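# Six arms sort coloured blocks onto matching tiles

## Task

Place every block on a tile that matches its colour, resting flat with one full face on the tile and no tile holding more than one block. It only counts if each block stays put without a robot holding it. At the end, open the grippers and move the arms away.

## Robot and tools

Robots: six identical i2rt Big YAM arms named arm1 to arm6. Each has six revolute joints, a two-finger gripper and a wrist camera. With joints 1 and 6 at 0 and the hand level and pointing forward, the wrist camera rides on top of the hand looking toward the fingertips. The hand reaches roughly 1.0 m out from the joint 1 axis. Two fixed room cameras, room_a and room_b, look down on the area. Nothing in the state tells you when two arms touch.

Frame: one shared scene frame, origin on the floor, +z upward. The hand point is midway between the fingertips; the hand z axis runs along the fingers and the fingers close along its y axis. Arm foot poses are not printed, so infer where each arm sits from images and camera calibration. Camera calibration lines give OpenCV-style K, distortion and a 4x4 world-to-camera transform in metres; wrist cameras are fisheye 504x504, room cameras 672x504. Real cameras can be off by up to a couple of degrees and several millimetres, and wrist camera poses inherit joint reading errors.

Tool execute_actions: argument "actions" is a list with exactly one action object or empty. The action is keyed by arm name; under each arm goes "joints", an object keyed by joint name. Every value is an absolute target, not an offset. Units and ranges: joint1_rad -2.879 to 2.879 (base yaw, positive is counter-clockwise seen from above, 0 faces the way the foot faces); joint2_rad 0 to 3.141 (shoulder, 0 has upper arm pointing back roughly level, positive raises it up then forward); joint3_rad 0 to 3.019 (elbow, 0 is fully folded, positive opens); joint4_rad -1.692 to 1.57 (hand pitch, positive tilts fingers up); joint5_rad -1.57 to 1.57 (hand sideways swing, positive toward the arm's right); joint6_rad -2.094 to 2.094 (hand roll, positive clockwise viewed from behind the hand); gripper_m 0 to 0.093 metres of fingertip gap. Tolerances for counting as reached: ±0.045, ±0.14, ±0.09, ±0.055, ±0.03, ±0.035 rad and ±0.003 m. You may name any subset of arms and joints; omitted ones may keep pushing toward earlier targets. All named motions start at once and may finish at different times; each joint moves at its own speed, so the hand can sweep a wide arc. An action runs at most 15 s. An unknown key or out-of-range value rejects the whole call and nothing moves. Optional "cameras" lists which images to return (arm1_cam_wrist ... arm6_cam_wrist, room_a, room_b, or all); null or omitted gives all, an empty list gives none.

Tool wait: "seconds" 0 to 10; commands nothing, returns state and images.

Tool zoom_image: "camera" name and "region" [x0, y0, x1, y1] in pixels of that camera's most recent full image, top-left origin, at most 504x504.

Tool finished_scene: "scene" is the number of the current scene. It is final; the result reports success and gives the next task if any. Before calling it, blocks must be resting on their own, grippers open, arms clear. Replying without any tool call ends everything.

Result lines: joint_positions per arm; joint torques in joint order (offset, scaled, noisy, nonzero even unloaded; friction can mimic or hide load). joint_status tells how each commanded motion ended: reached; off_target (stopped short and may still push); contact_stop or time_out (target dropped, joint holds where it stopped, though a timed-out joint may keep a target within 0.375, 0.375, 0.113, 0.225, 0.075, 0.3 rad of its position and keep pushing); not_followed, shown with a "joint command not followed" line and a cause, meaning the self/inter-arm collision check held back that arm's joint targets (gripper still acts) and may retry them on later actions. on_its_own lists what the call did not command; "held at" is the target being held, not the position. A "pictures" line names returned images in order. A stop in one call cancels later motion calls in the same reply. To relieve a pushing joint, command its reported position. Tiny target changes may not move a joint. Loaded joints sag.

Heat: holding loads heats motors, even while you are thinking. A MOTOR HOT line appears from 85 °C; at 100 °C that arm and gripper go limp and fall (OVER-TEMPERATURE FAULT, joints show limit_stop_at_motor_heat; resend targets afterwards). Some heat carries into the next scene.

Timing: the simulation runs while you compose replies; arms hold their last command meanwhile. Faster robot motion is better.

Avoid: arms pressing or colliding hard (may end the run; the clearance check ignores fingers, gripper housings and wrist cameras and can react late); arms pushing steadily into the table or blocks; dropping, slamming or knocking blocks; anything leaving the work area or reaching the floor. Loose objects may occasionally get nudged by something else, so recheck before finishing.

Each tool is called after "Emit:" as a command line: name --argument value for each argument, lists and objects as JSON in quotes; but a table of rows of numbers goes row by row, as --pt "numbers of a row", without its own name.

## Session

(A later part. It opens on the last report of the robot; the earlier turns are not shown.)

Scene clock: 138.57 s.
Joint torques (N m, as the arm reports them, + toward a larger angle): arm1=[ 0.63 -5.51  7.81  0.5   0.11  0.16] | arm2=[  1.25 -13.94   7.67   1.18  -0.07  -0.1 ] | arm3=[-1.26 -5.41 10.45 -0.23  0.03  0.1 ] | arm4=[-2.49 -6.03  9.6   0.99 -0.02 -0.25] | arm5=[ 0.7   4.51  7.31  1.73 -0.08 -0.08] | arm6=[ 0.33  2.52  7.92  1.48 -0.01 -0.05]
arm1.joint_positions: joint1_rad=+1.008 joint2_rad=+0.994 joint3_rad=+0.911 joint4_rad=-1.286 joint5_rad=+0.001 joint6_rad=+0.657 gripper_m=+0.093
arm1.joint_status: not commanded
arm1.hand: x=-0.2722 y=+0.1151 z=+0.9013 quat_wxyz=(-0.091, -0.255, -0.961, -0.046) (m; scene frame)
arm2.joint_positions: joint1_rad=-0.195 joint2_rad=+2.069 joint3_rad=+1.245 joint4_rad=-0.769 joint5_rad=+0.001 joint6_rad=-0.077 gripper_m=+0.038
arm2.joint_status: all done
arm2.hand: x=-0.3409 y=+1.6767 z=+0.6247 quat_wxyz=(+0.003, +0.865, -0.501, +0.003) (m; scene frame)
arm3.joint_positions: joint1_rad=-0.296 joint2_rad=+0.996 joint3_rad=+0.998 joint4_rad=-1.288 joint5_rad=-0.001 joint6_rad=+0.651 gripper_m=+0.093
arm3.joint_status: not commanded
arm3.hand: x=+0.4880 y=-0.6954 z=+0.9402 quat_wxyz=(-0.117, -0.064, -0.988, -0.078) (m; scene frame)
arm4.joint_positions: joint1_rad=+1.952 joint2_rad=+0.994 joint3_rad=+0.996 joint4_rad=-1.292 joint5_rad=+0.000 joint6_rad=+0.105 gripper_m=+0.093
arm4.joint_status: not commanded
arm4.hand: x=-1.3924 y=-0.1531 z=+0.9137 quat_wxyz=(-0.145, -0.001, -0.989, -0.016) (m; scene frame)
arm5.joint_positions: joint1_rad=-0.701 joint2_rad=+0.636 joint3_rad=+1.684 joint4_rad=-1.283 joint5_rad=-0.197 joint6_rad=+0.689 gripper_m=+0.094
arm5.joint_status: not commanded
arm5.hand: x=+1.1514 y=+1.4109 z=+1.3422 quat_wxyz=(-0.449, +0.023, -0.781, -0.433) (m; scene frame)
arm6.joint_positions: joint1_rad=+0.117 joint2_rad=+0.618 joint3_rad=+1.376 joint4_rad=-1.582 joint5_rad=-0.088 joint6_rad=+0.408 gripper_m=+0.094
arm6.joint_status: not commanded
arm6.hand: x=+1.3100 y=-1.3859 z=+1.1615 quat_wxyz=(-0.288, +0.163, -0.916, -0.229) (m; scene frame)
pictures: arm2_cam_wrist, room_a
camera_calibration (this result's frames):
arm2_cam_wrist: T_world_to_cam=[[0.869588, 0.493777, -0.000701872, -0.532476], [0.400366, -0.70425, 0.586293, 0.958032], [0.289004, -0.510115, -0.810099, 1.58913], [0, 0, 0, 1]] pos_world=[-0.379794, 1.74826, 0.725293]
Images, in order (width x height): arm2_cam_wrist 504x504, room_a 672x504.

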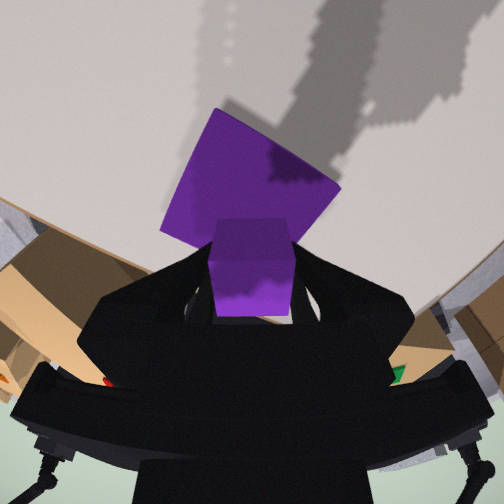

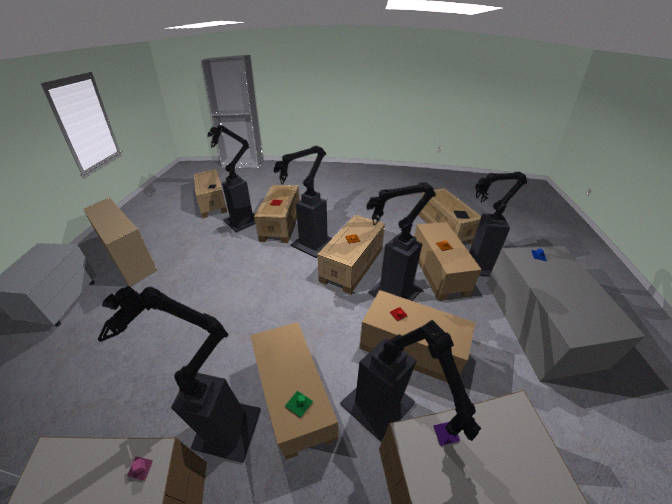

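Emit:
execute_actions --actions '[{"arm2":{"joints":{"joint2_rad":2.19,"joint4_rad":-0.625}}}]' --cameras '["arm2_cam_wrist"]'

Emit:
execute_actions --actions '[{"arm2":{"joints":{"joint2_rad":2.24,"joint4_rad":-0.59}}}]' --cameras '["arm2_cam_wrist"]'

Scene clock: 143.97 s.
Joint torques (N m, as the arm reports them, + toward a larger angle): arm1=[ 0.73 -5.66  7.8   0.51  0.1   0.17] | arm2=[  1.03 -13.44   6.93   1.17  -0.01  -0.1 ] | arm3=[-1.31 -5.4  10.44 -0.21  0.03  0.09] | arm4=[-2.36 -6.19  9.62  0.96  0.   -0.24] | arm5=[ 0.71  4.63  7.34  1.74 -0.08 -0.09] | arm6=[ 0.44  2.54  7.93  1.46  0.02 -0.03]
arm1.joint_positions: joint1_rad=+1.008 joint2_rad=+0.994 joint3_rad=+0.911 joint4_rad=-1.286 joint5_rad=+0.001 joint6_rad=+0.657 gripper_m=+0.093
arm1.joint_status: not commanded
arm1.hand: x=-0.2722 y=+0.1151 z=+0.9013 quat_wxyz=(-0.091, -0.255, -0.961, -0.046) (m; scene frame)
arm2.joint_positions: joint1_rad=-0.195 joint2_rad=+2.187 joint3_rad=+1.245 joint4_rad=-0.638 joint5_rad=+0.000 joint6_rad=-0.078 gripper_m=+0.038
arm2.joint_status: all done
arm2.hand: x=-0.3424 y=+1.6792 z=+0.5658 quat_wxyz=(-0.001, +0.866, -0.501, -0.003) (m; scene frame)
arm3.joint_positions: joint1_rad=-0.296 joint2_rad=+0.996 joint3_rad=+0.998 joint4_rad=-1.288 joint5_rad=-0.001 joint6_rad=+0.651 gripper_m=+0.093
arm3.joint_status: not commanded
arm3.hand: x=+0.4880 y=-0.6954 z=+0.9402 quat_wxyz=(-0.117, -0.064, -0.988, -0.078) (m; scene frame)
arm4.joint_positions: joint1_rad=+1.952 joint2_rad=+0.994 joint3_rad=+0.996 joint4_rad=-1.292 joint5_rad=+0.000 joint6_rad=+0.105 gripper_m=+0.093
arm4.joint_status: not commanded
arm4.hand: x=-1.3924 y=-0.1531 z=+0.9137 quat_wxyz=(-0.145, -0.001, -0.989, -0.016) (m; scene frame)
arm5.joint_positions: joint1_rad=-0.701 joint2_rad=+0.636 joint3_rad=+1.684 joint4_rad=-1.283 joint5_rad=-0.197 joint6_rad=+0.689 gripper_m=+0.094
arm5.joint_status: not commanded
arm5.hand: x=+1.1514 y=+1.4109 z=+1.3422 quat_wxyz=(-0.449, +0.023, -0.781, -0.433) (m; scene frame)
arm6.joint_positions: joint1_rad=+0.117 joint2_rad=+0.618 joint3_rad=+1.376 joint4_rad=-1.582 joint5_rad=-0.088 joint6_rad=+0.408 gripper_m=+0.094
arm6.joint_status: not commanded
arm6.hand: x=+1.3100 y=-1.3859 z=+1.1615 quat_wxyz=(-0.288, +0.163, -0.916, -0.229) (m; scene frame)
pictures: arm2_cam_wrist
camera_calibration (this result's frames):
arm2_cam_wrist: T_world_to_cam=[[0.869224, 0.494418, -0.000515798, -0.533761], [0.404518, -0.710572, 0.575719, 1.013], [0.284279, -0.500637, -0.817648, 1.52983], [0, 0, 0, 1]] pos_world=[-0.380717, 1.7496, 0.667382]
Images, in order (width x height): arm2_cam_wrist 504x504.

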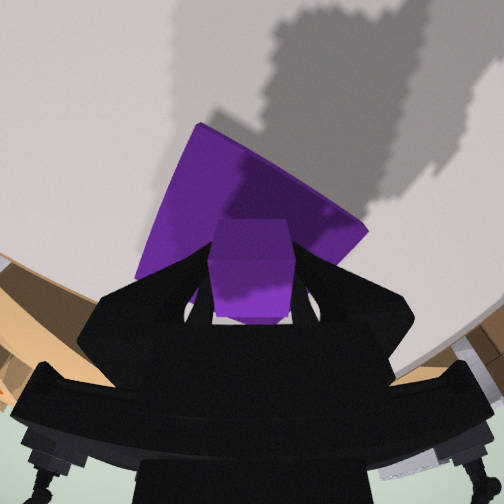

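Scene clock: 144.50 s.
Joint torques (N m, as the arm reports them, + toward a larger angle): arm1=[ 0.51 -5.55  7.81  0.49  0.11  0.16] | arm2=[ 0.96 -9.86  6.96  2.18 -0.05 -0.1 ] | arm3=[-1.24 -5.48 10.45 -0.22  0.03  0.1 ] | arm4=[-2.27 -6.11  9.57  1.01 -0.01 -0.23] | arm5=[ 0.67  4.59  7.28  1.76 -0.08 -0.09] | arm6=[ 0.24  2.33  7.89  1.55  0.   -0.02]
arm1.joint_positions: joint1_rad=+1.008 joint2_rad=+0.994 joint3_rad=+0.911 joint4_rad=-1.286 joint5_rad=+0.001 joint6_rad=+0.657 gripper_m=+0.093
arm1.joint_status: not commanded
arm1.hand: x=-0.2722 y=+0.1151 z=+0.9013 quat_wxyz=(-0.091, -0.255, -0.961, -0.046) (m; scene frame)
arm2.joint_positions: joint1_rad=-0.195 joint2_rad=+2.187 joint3_rad=+1.245 joint4_rad=-0.631 joint5_rad=+0.000 joint6_rad=-0.078 gripper_m=+0.038
arm2.joint_status: all done
arm2.hand: x=-0.3431 y=+1.6807 z=+0.5656 quat_wxyz=(-0.003, +0.866, -0.501, -0.006) (m; scene frame)
arm3.joint_positions: joint1_rad=-0.296 joint2_rad=+0.996 joint3_rad=+0.998 joint4_rad=-1.288 joint5_rad=-0.001 joint6_rad=+0.651 gripper_m=+0.093
arm3.joint_status: not commanded
arm3.hand: x=+0.4880 y=-0.6954 z=+0.9402 quat_wxyz=(-0.117, -0.064, -0.988, -0.078) (m; scene frame)
arm4.joint_positions: joint1_rad=+1.952 joint2_rad=+0.994 joint3_rad=+0.996 joint4_rad=-1.292 joint5_rad=+0.000 joint6_rad=+0.105 gripper_m=+0.093
arm4.joint_status: not commanded
arm4.hand: x=-1.3924 y=-0.1531 z=+0.9137 quat_wxyz=(-0.145, -0.001, -0.989, -0.016) (m; scene frame)
arm5.joint_positions: joint1_rad=-0.701 joint2_rad=+0.636 joint3_rad=+1.684 joint4_rad=-1.283 joint5_rad=-0.197 joint6_rad=+0.689 gripper_m=+0.094
arm5.joint_status: not commanded
arm5.hand: x=+1.1514 y=+1.4109 z=+1.3422 quat_wxyz=(-0.449, +0.023, -0.781, -0.433) (m; scene frame)
arm6.joint_positions: joint1_rad=+0.117 joint2_rad=+0.618 joint3_rad=+1.376 joint4_rad=-1.582 joint5_rad=-0.088 joint6_rad=+0.408 gripper_m=+0.094
arm6.joint_status: not commanded
arm6.hand: x=+1.3100 y=-1.3859 z=+1.1615 quat_wxyz=(-0.288, +0.163, -0.916, -0.229) (m; scene frame)
pictures: arm2_cam_wrist
camera_calibration (this result's frames):
arm2_cam_wrist: T_world_to_cam=[[0.869231, 0.494405, -0.0000116733, -0.534144], [0.406195, -0.714132, 0.570106, 1.0242], [0.281855, -0.495559, -0.821571, 1.5235], [0, 0, 0, 1]] pos_world=[-0.381136, 1.75048, 0.667752]
Images, in order (width x height): arm2_cam_wrist 504x504.

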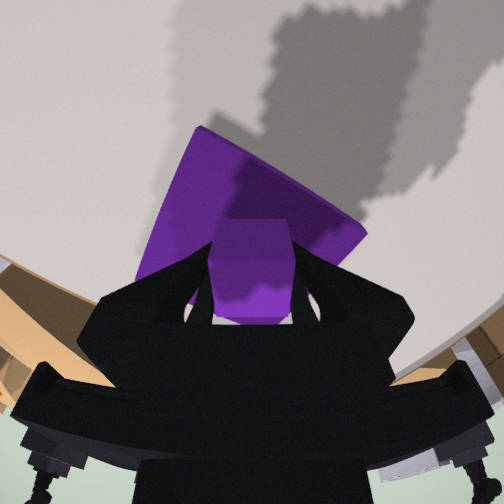

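Contact. Release.

Emit:
execute_actions --actions '[{"arm2":{"joints":{"joint2_rad":2.18,"joint4_rad":-0.63,"gripper_m":0.093}}}]' --cameras '[]'

Emit:
execute_actions --actions '[{"arm2":{"joints":{"joint2_rad":1.5,"joint4_rad":-1.1}}}]'

Emit:
zoom_image --camera "room_a" --region '[330, 210, 570, 330]'

Emit:
zoom_image --camera "room_a" --region '[110, 370, 350, 500]'

Emit:
zoom_image --camera "room_b" --region '[90, 260, 370, 360]'

Scene clock: 147.17 s.
Joint torques (N m, as the arm reports them, + toward a larger angle): arm1=[ 0.55 -5.8   7.87  0.46  0.11  0.17] | arm2=[  1.15 -14.47   6.79   0.77  -0.05  -0.09] | arm3=[-1.22 -5.45 10.43 -0.21  0.04  0.1 ] | arm4=[-2.25 -6.11  9.66  0.96  0.   -0.24] | arm5=[ 0.83  4.47  7.29  1.7  -0.08 -0.09] | arm6=[ 0.21  2.74  8.04  1.56  0.   -0.02]
arm1.joint_positions: joint1_rad=+1.008 joint2_rad=+0.994 joint3_rad=+0.911 joint4_rad=-1.286 joint5_rad=+0.001 joint6_rad=+0.657 gripper_m=+0.093
arm1.joint_status: not commanded
arm1.hand: x=-0.2722 y=+0.1151 z=+0.9013 quat_wxyz=(-0.091, -0.255, -0.961, -0.046) (m; scene frame)
arm2.joint_positions: joint1_rad=-0.195 joint2_rad=+2.187 joint3_rad=+1.245 joint4_rad=-0.631 joint5_rad=+0.000 joint6_rad=-0.078 gripper_m=+0.093
arm2.joint_status: all done
arm2.hand: x=-0.3432 y=+1.6809 z=+0.5660 quat_wxyz=(-0.003, +0.866, -0.501, -0.006) (m; scene frame)
arm3.joint_positions: joint1_rad=-0.296 joint2_rad=+0.996 joint3_rad=+0.998 joint4_rad=-1.288 joint5_rad=-0.001 joint6_rad=+0.651 gripper_m=+0.093
arm3.joint_status: not commanded
arm3.hand: x=+0.4880 y=-0.6954 z=+0.9402 quat_wxyz=(-0.117, -0.064, -0.988, -0.078) (m; scene frame)
arm4.joint_positions: joint1_rad=+1.952 joint2_rad=+0.994 joint3_rad=+0.996 joint4_rad=-1.292 joint5_rad=+0.000 joint6_rad=+0.105 gripper_m=+0.093
arm4.joint_status: not commanded
arm4.hand: x=-1.3924 y=-0.1531 z=+0.9137 quat_wxyz=(-0.145, -0.001, -0.989, -0.016) (m; scene frame)
arm5.joint_positions: joint1_rad=-0.701 joint2_rad=+0.636 joint3_rad=+1.684 joint4_rad=-1.283 joint5_rad=-0.197 joint6_rad=+0.689 gripper_m=+0.094
arm5.joint_status: not commanded
arm5.hand: x=+1.1514 y=+1.4109 z=+1.3422 quat_wxyz=(-0.449, +0.023, -0.781, -0.433) (m; scene frame)
arm6.joint_positions: joint1_rad=+0.117 joint2_rad=+0.618 joint3_rad=+1.376 joint4_rad=-1.582 joint5_rad=-0.088 joint6_rad=+0.408 gripper_m=+0.094
arm6.joint_status: not commanded
arm6.hand: x=+1.3100 y=-1.3859 z=+1.1615 quat_wxyz=(-0.288, +0.163, -0.916, -0.229) (m; scene frame)
pictures: none
No camera images: the call's "cameras" was empty. Leave "cameras" out to get every camera's image.

Scene clock: 148.63 s.
Joint torques (N m, as the arm reports them, + toward a larger angle): arm1=[ 0.68 -5.49  7.84  0.51  0.11  0.16] | arm2=[ 0.98 -7.68 10.68  0.62 -0.05 -0.09] | arm3=[-1.18 -5.43 10.43 -0.21  0.03  0.09] | arm4=[-2.43 -6.25  9.63  1.01 -0.03 -0.22] | arm5=[ 0.79  4.48  7.27  1.74 -0.07 -0.08] | arm6=[ 0.23  2.32  7.87  1.57  0.   -0.03]
arm1.joint_positions: joint1_rad=+1.008 joint2_rad=+0.994 joint3_rad=+0.911 joint4_rad=-1.286 joint5_rad=+0.001 joint6_rad=+0.657 gripper_m=+0.093
arm1.joint_status: not commanded
arm1.hand: x=-0.2722 y=+0.1151 z=+0.9013 quat_wxyz=(-0.091, -0.255, -0.961, -0.046) (m; scene frame)
arm2.joint_positions: joint1_rad=-0.195 joint2_rad=+1.485 joint3_rad=+1.245 joint4_rad=-1.086 joint5_rad=+0.000 joint6_rad=-0.078 gripper_m=+0.093
arm2.joint_status: all done
arm2.hand: x=-0.3262 y=+1.6471 z=+0.9039 quat_wxyz=(-0.072, +0.858, -0.497, -0.107) (m; scene frame)
arm3.joint_positions: joint1_rad=-0.296 joint2_rad=+0.996 joint3_rad=+0.998 joint4_rad=-1.288 joint5_rad=-0.001 joint6_rad=+0.651 gripper_m=+0.093
arm3.joint_status: not commanded
arm3.hand: x=+0.4880 y=-0.6954 z=+0.9402 quat_wxyz=(-0.117, -0.064, -0.988, -0.078) (m; scene frame)
arm4.joint_positions: joint1_rad=+1.952 joint2_rad=+0.994 joint3_rad=+0.996 joint4_rad=-1.292 joint5_rad=+0.000 joint6_rad=+0.105 gripper_m=+0.093
arm4.joint_status: not commanded
arm4.hand: x=-1.3924 y=-0.1531 z=+0.9137 quat_wxyz=(-0.145, -0.001, -0.989, -0.016) (m; scene frame)
arm5.joint_positions: joint1_rad=-0.701 joint2_rad=+0.636 joint3_rad=+1.684 joint4_rad=-1.283 joint5_rad=-0.197 joint6_rad=+0.689 gripper_m=+0.094
arm5.joint_status: not commanded
arm5.hand: x=+1.1514 y=+1.4109 z=+1.3422 quat_wxyz=(-0.449, +0.023, -0.781, -0.433) (m; scene frame)
arm6.joint_positions: joint1_rad=+0.117 joint2_rad=+0.618 joint3_rad=+1.376 joint4_rad=-1.582 joint5_rad=-0.088 joint6_rad=+0.408 gripper_m=+0.094
arm6.joint_status: not commanded
arm6.hand: x=+1.3100 y=-1.3859 z=+1.1615 quat_wxyz=(-0.288, +0.163, -0.916, -0.229) (m; scene frame)
pictures: arm1_cam_wrist, arm2_cam_wrist, arm3_cam_wrist, arm4_cam_wrist, arm5_cam_wrist, arm6_cam_wrist, room_a, room_b
camera_calibration (this result's frames):
arm1_cam_wrist: T_world_to_cam=[[-0.472607, -0.868137, -0.151595, 0.107947], [-0.818509, 0.36865, 0.440614, -0.656883], [-0.326627, 0.33232, -0.884804, 0.794383], [0, 0, 0, 1]] pos_world=[-0.227181, 0.0718836, 1.00867]
arm2_cam_wrist: T_world_to_cam=[[0.870484, 0.491873, 0.0178491, -0.543782], [0.454856, -0.81777, 0.352644, 1.18363], [0.188053, -0.298852, -0.935587, 1.52852], [0, 0, 0, 1]] pos_world=[-0.352472, 1.69221, 1.02237]
arm3_cam_wrist: T_world_to_cam=[[-0.0878623, -0.980855, -0.17379, -0.476357], [-0.92519, 0.0156919, 0.37918, 0.108642], [-0.369194, 0.194105, -0.908856, 1.29193], [0, 0, 0, 1]] pos_world=[0.535632, -0.719711, 1.05019]
arm4_cam_wrist: T_world_to_cam=[[0.00869578, -0.998999, -0.043882, -0.0981859], [-0.942826, -0.0228124, 0.332504, -1.61301], [-0.333173, 0.0384817, -0.94208, 0.524311], [0, 0, 0, 1]] pos_world=[-1.34525, -0.155061, 1.02597]
Images, in order (width x height): arm1_cam_wrist 504x504, arm2_cam_wrist 504x504, arm3_cam_wrist 504x504, arm4_cam_wrist 504x504, arm5_cam_wrist 504x504, arm6_cam_wrist 504x504, room_a 672x504, room_b 672x504.

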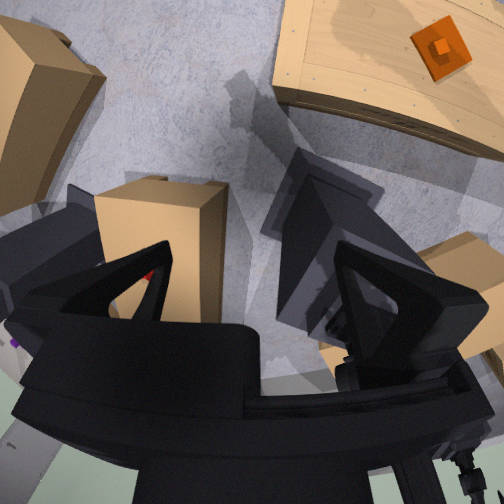

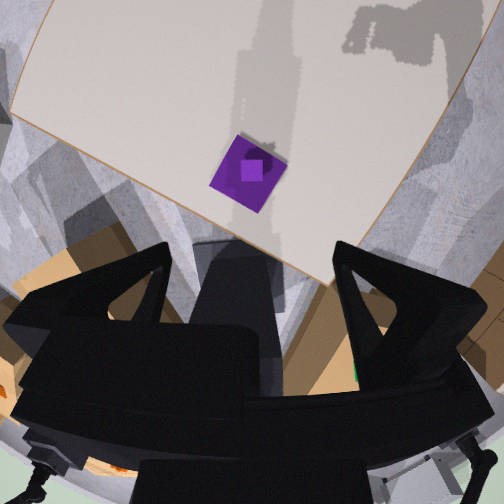

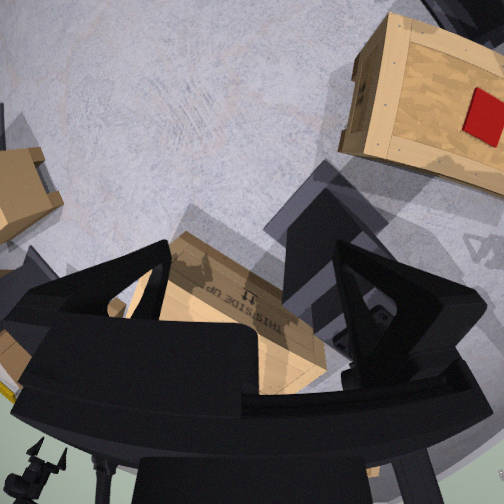

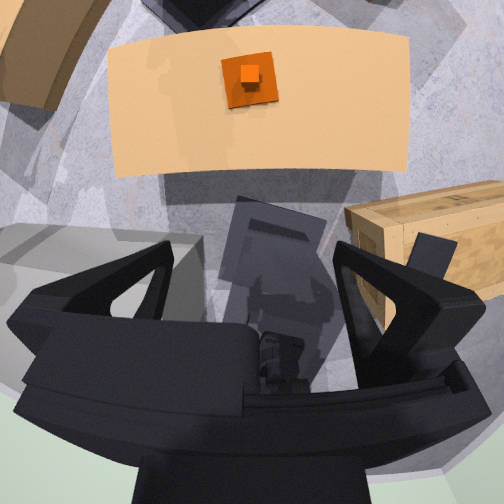

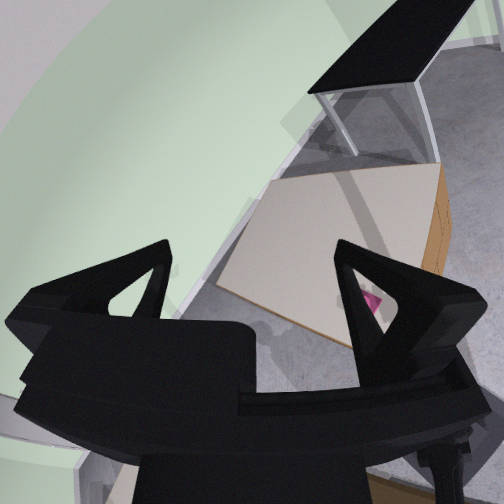

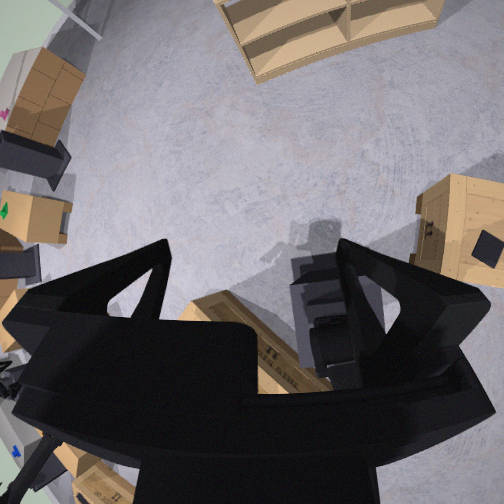

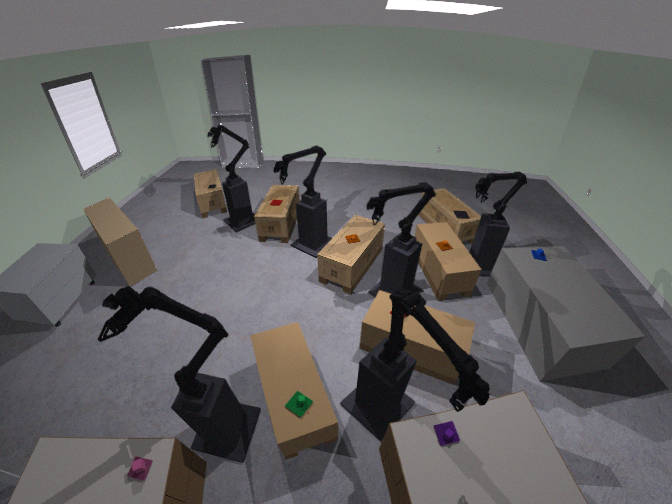

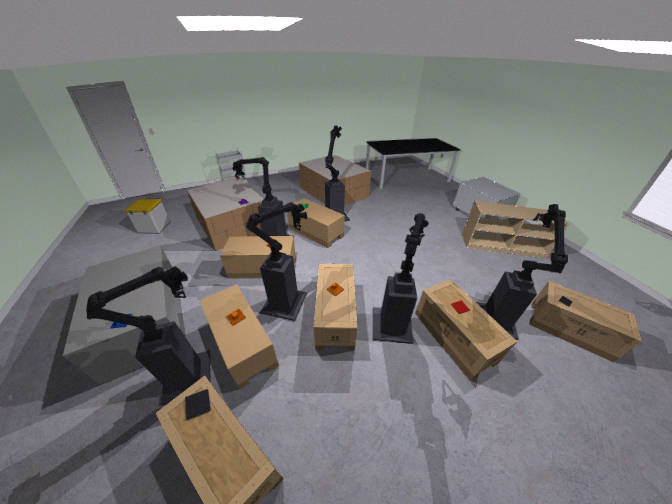

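Region (330, 210, 570, 330) of room_a's 672x504 image, scaled by 2.100, with more detail than that image has.

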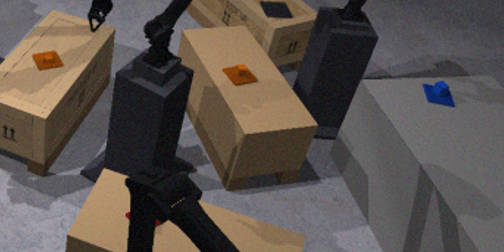

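Region (110, 370, 350, 500) of room_a's 672x504 image, scaled by 2.100, with more detail than that image has; it fills the top 273 rows of this view, and the rest is white.

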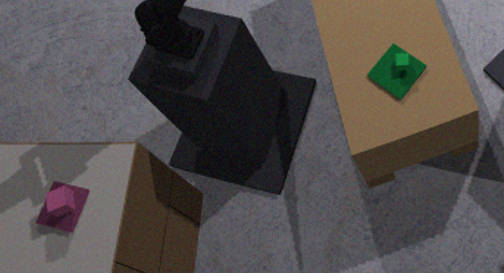

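Region (90, 260, 370, 360) of room_b's 672x504 image, scaled by 1.800, with more detail than that image has; it fills the top 180 rows of this view, and the rest is white.

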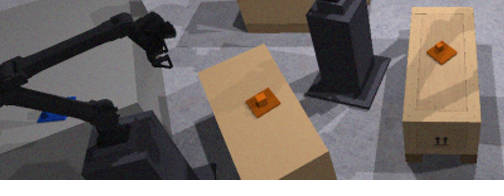

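Emit:
finished_scene --scene 1

The scene is finished: the task was done.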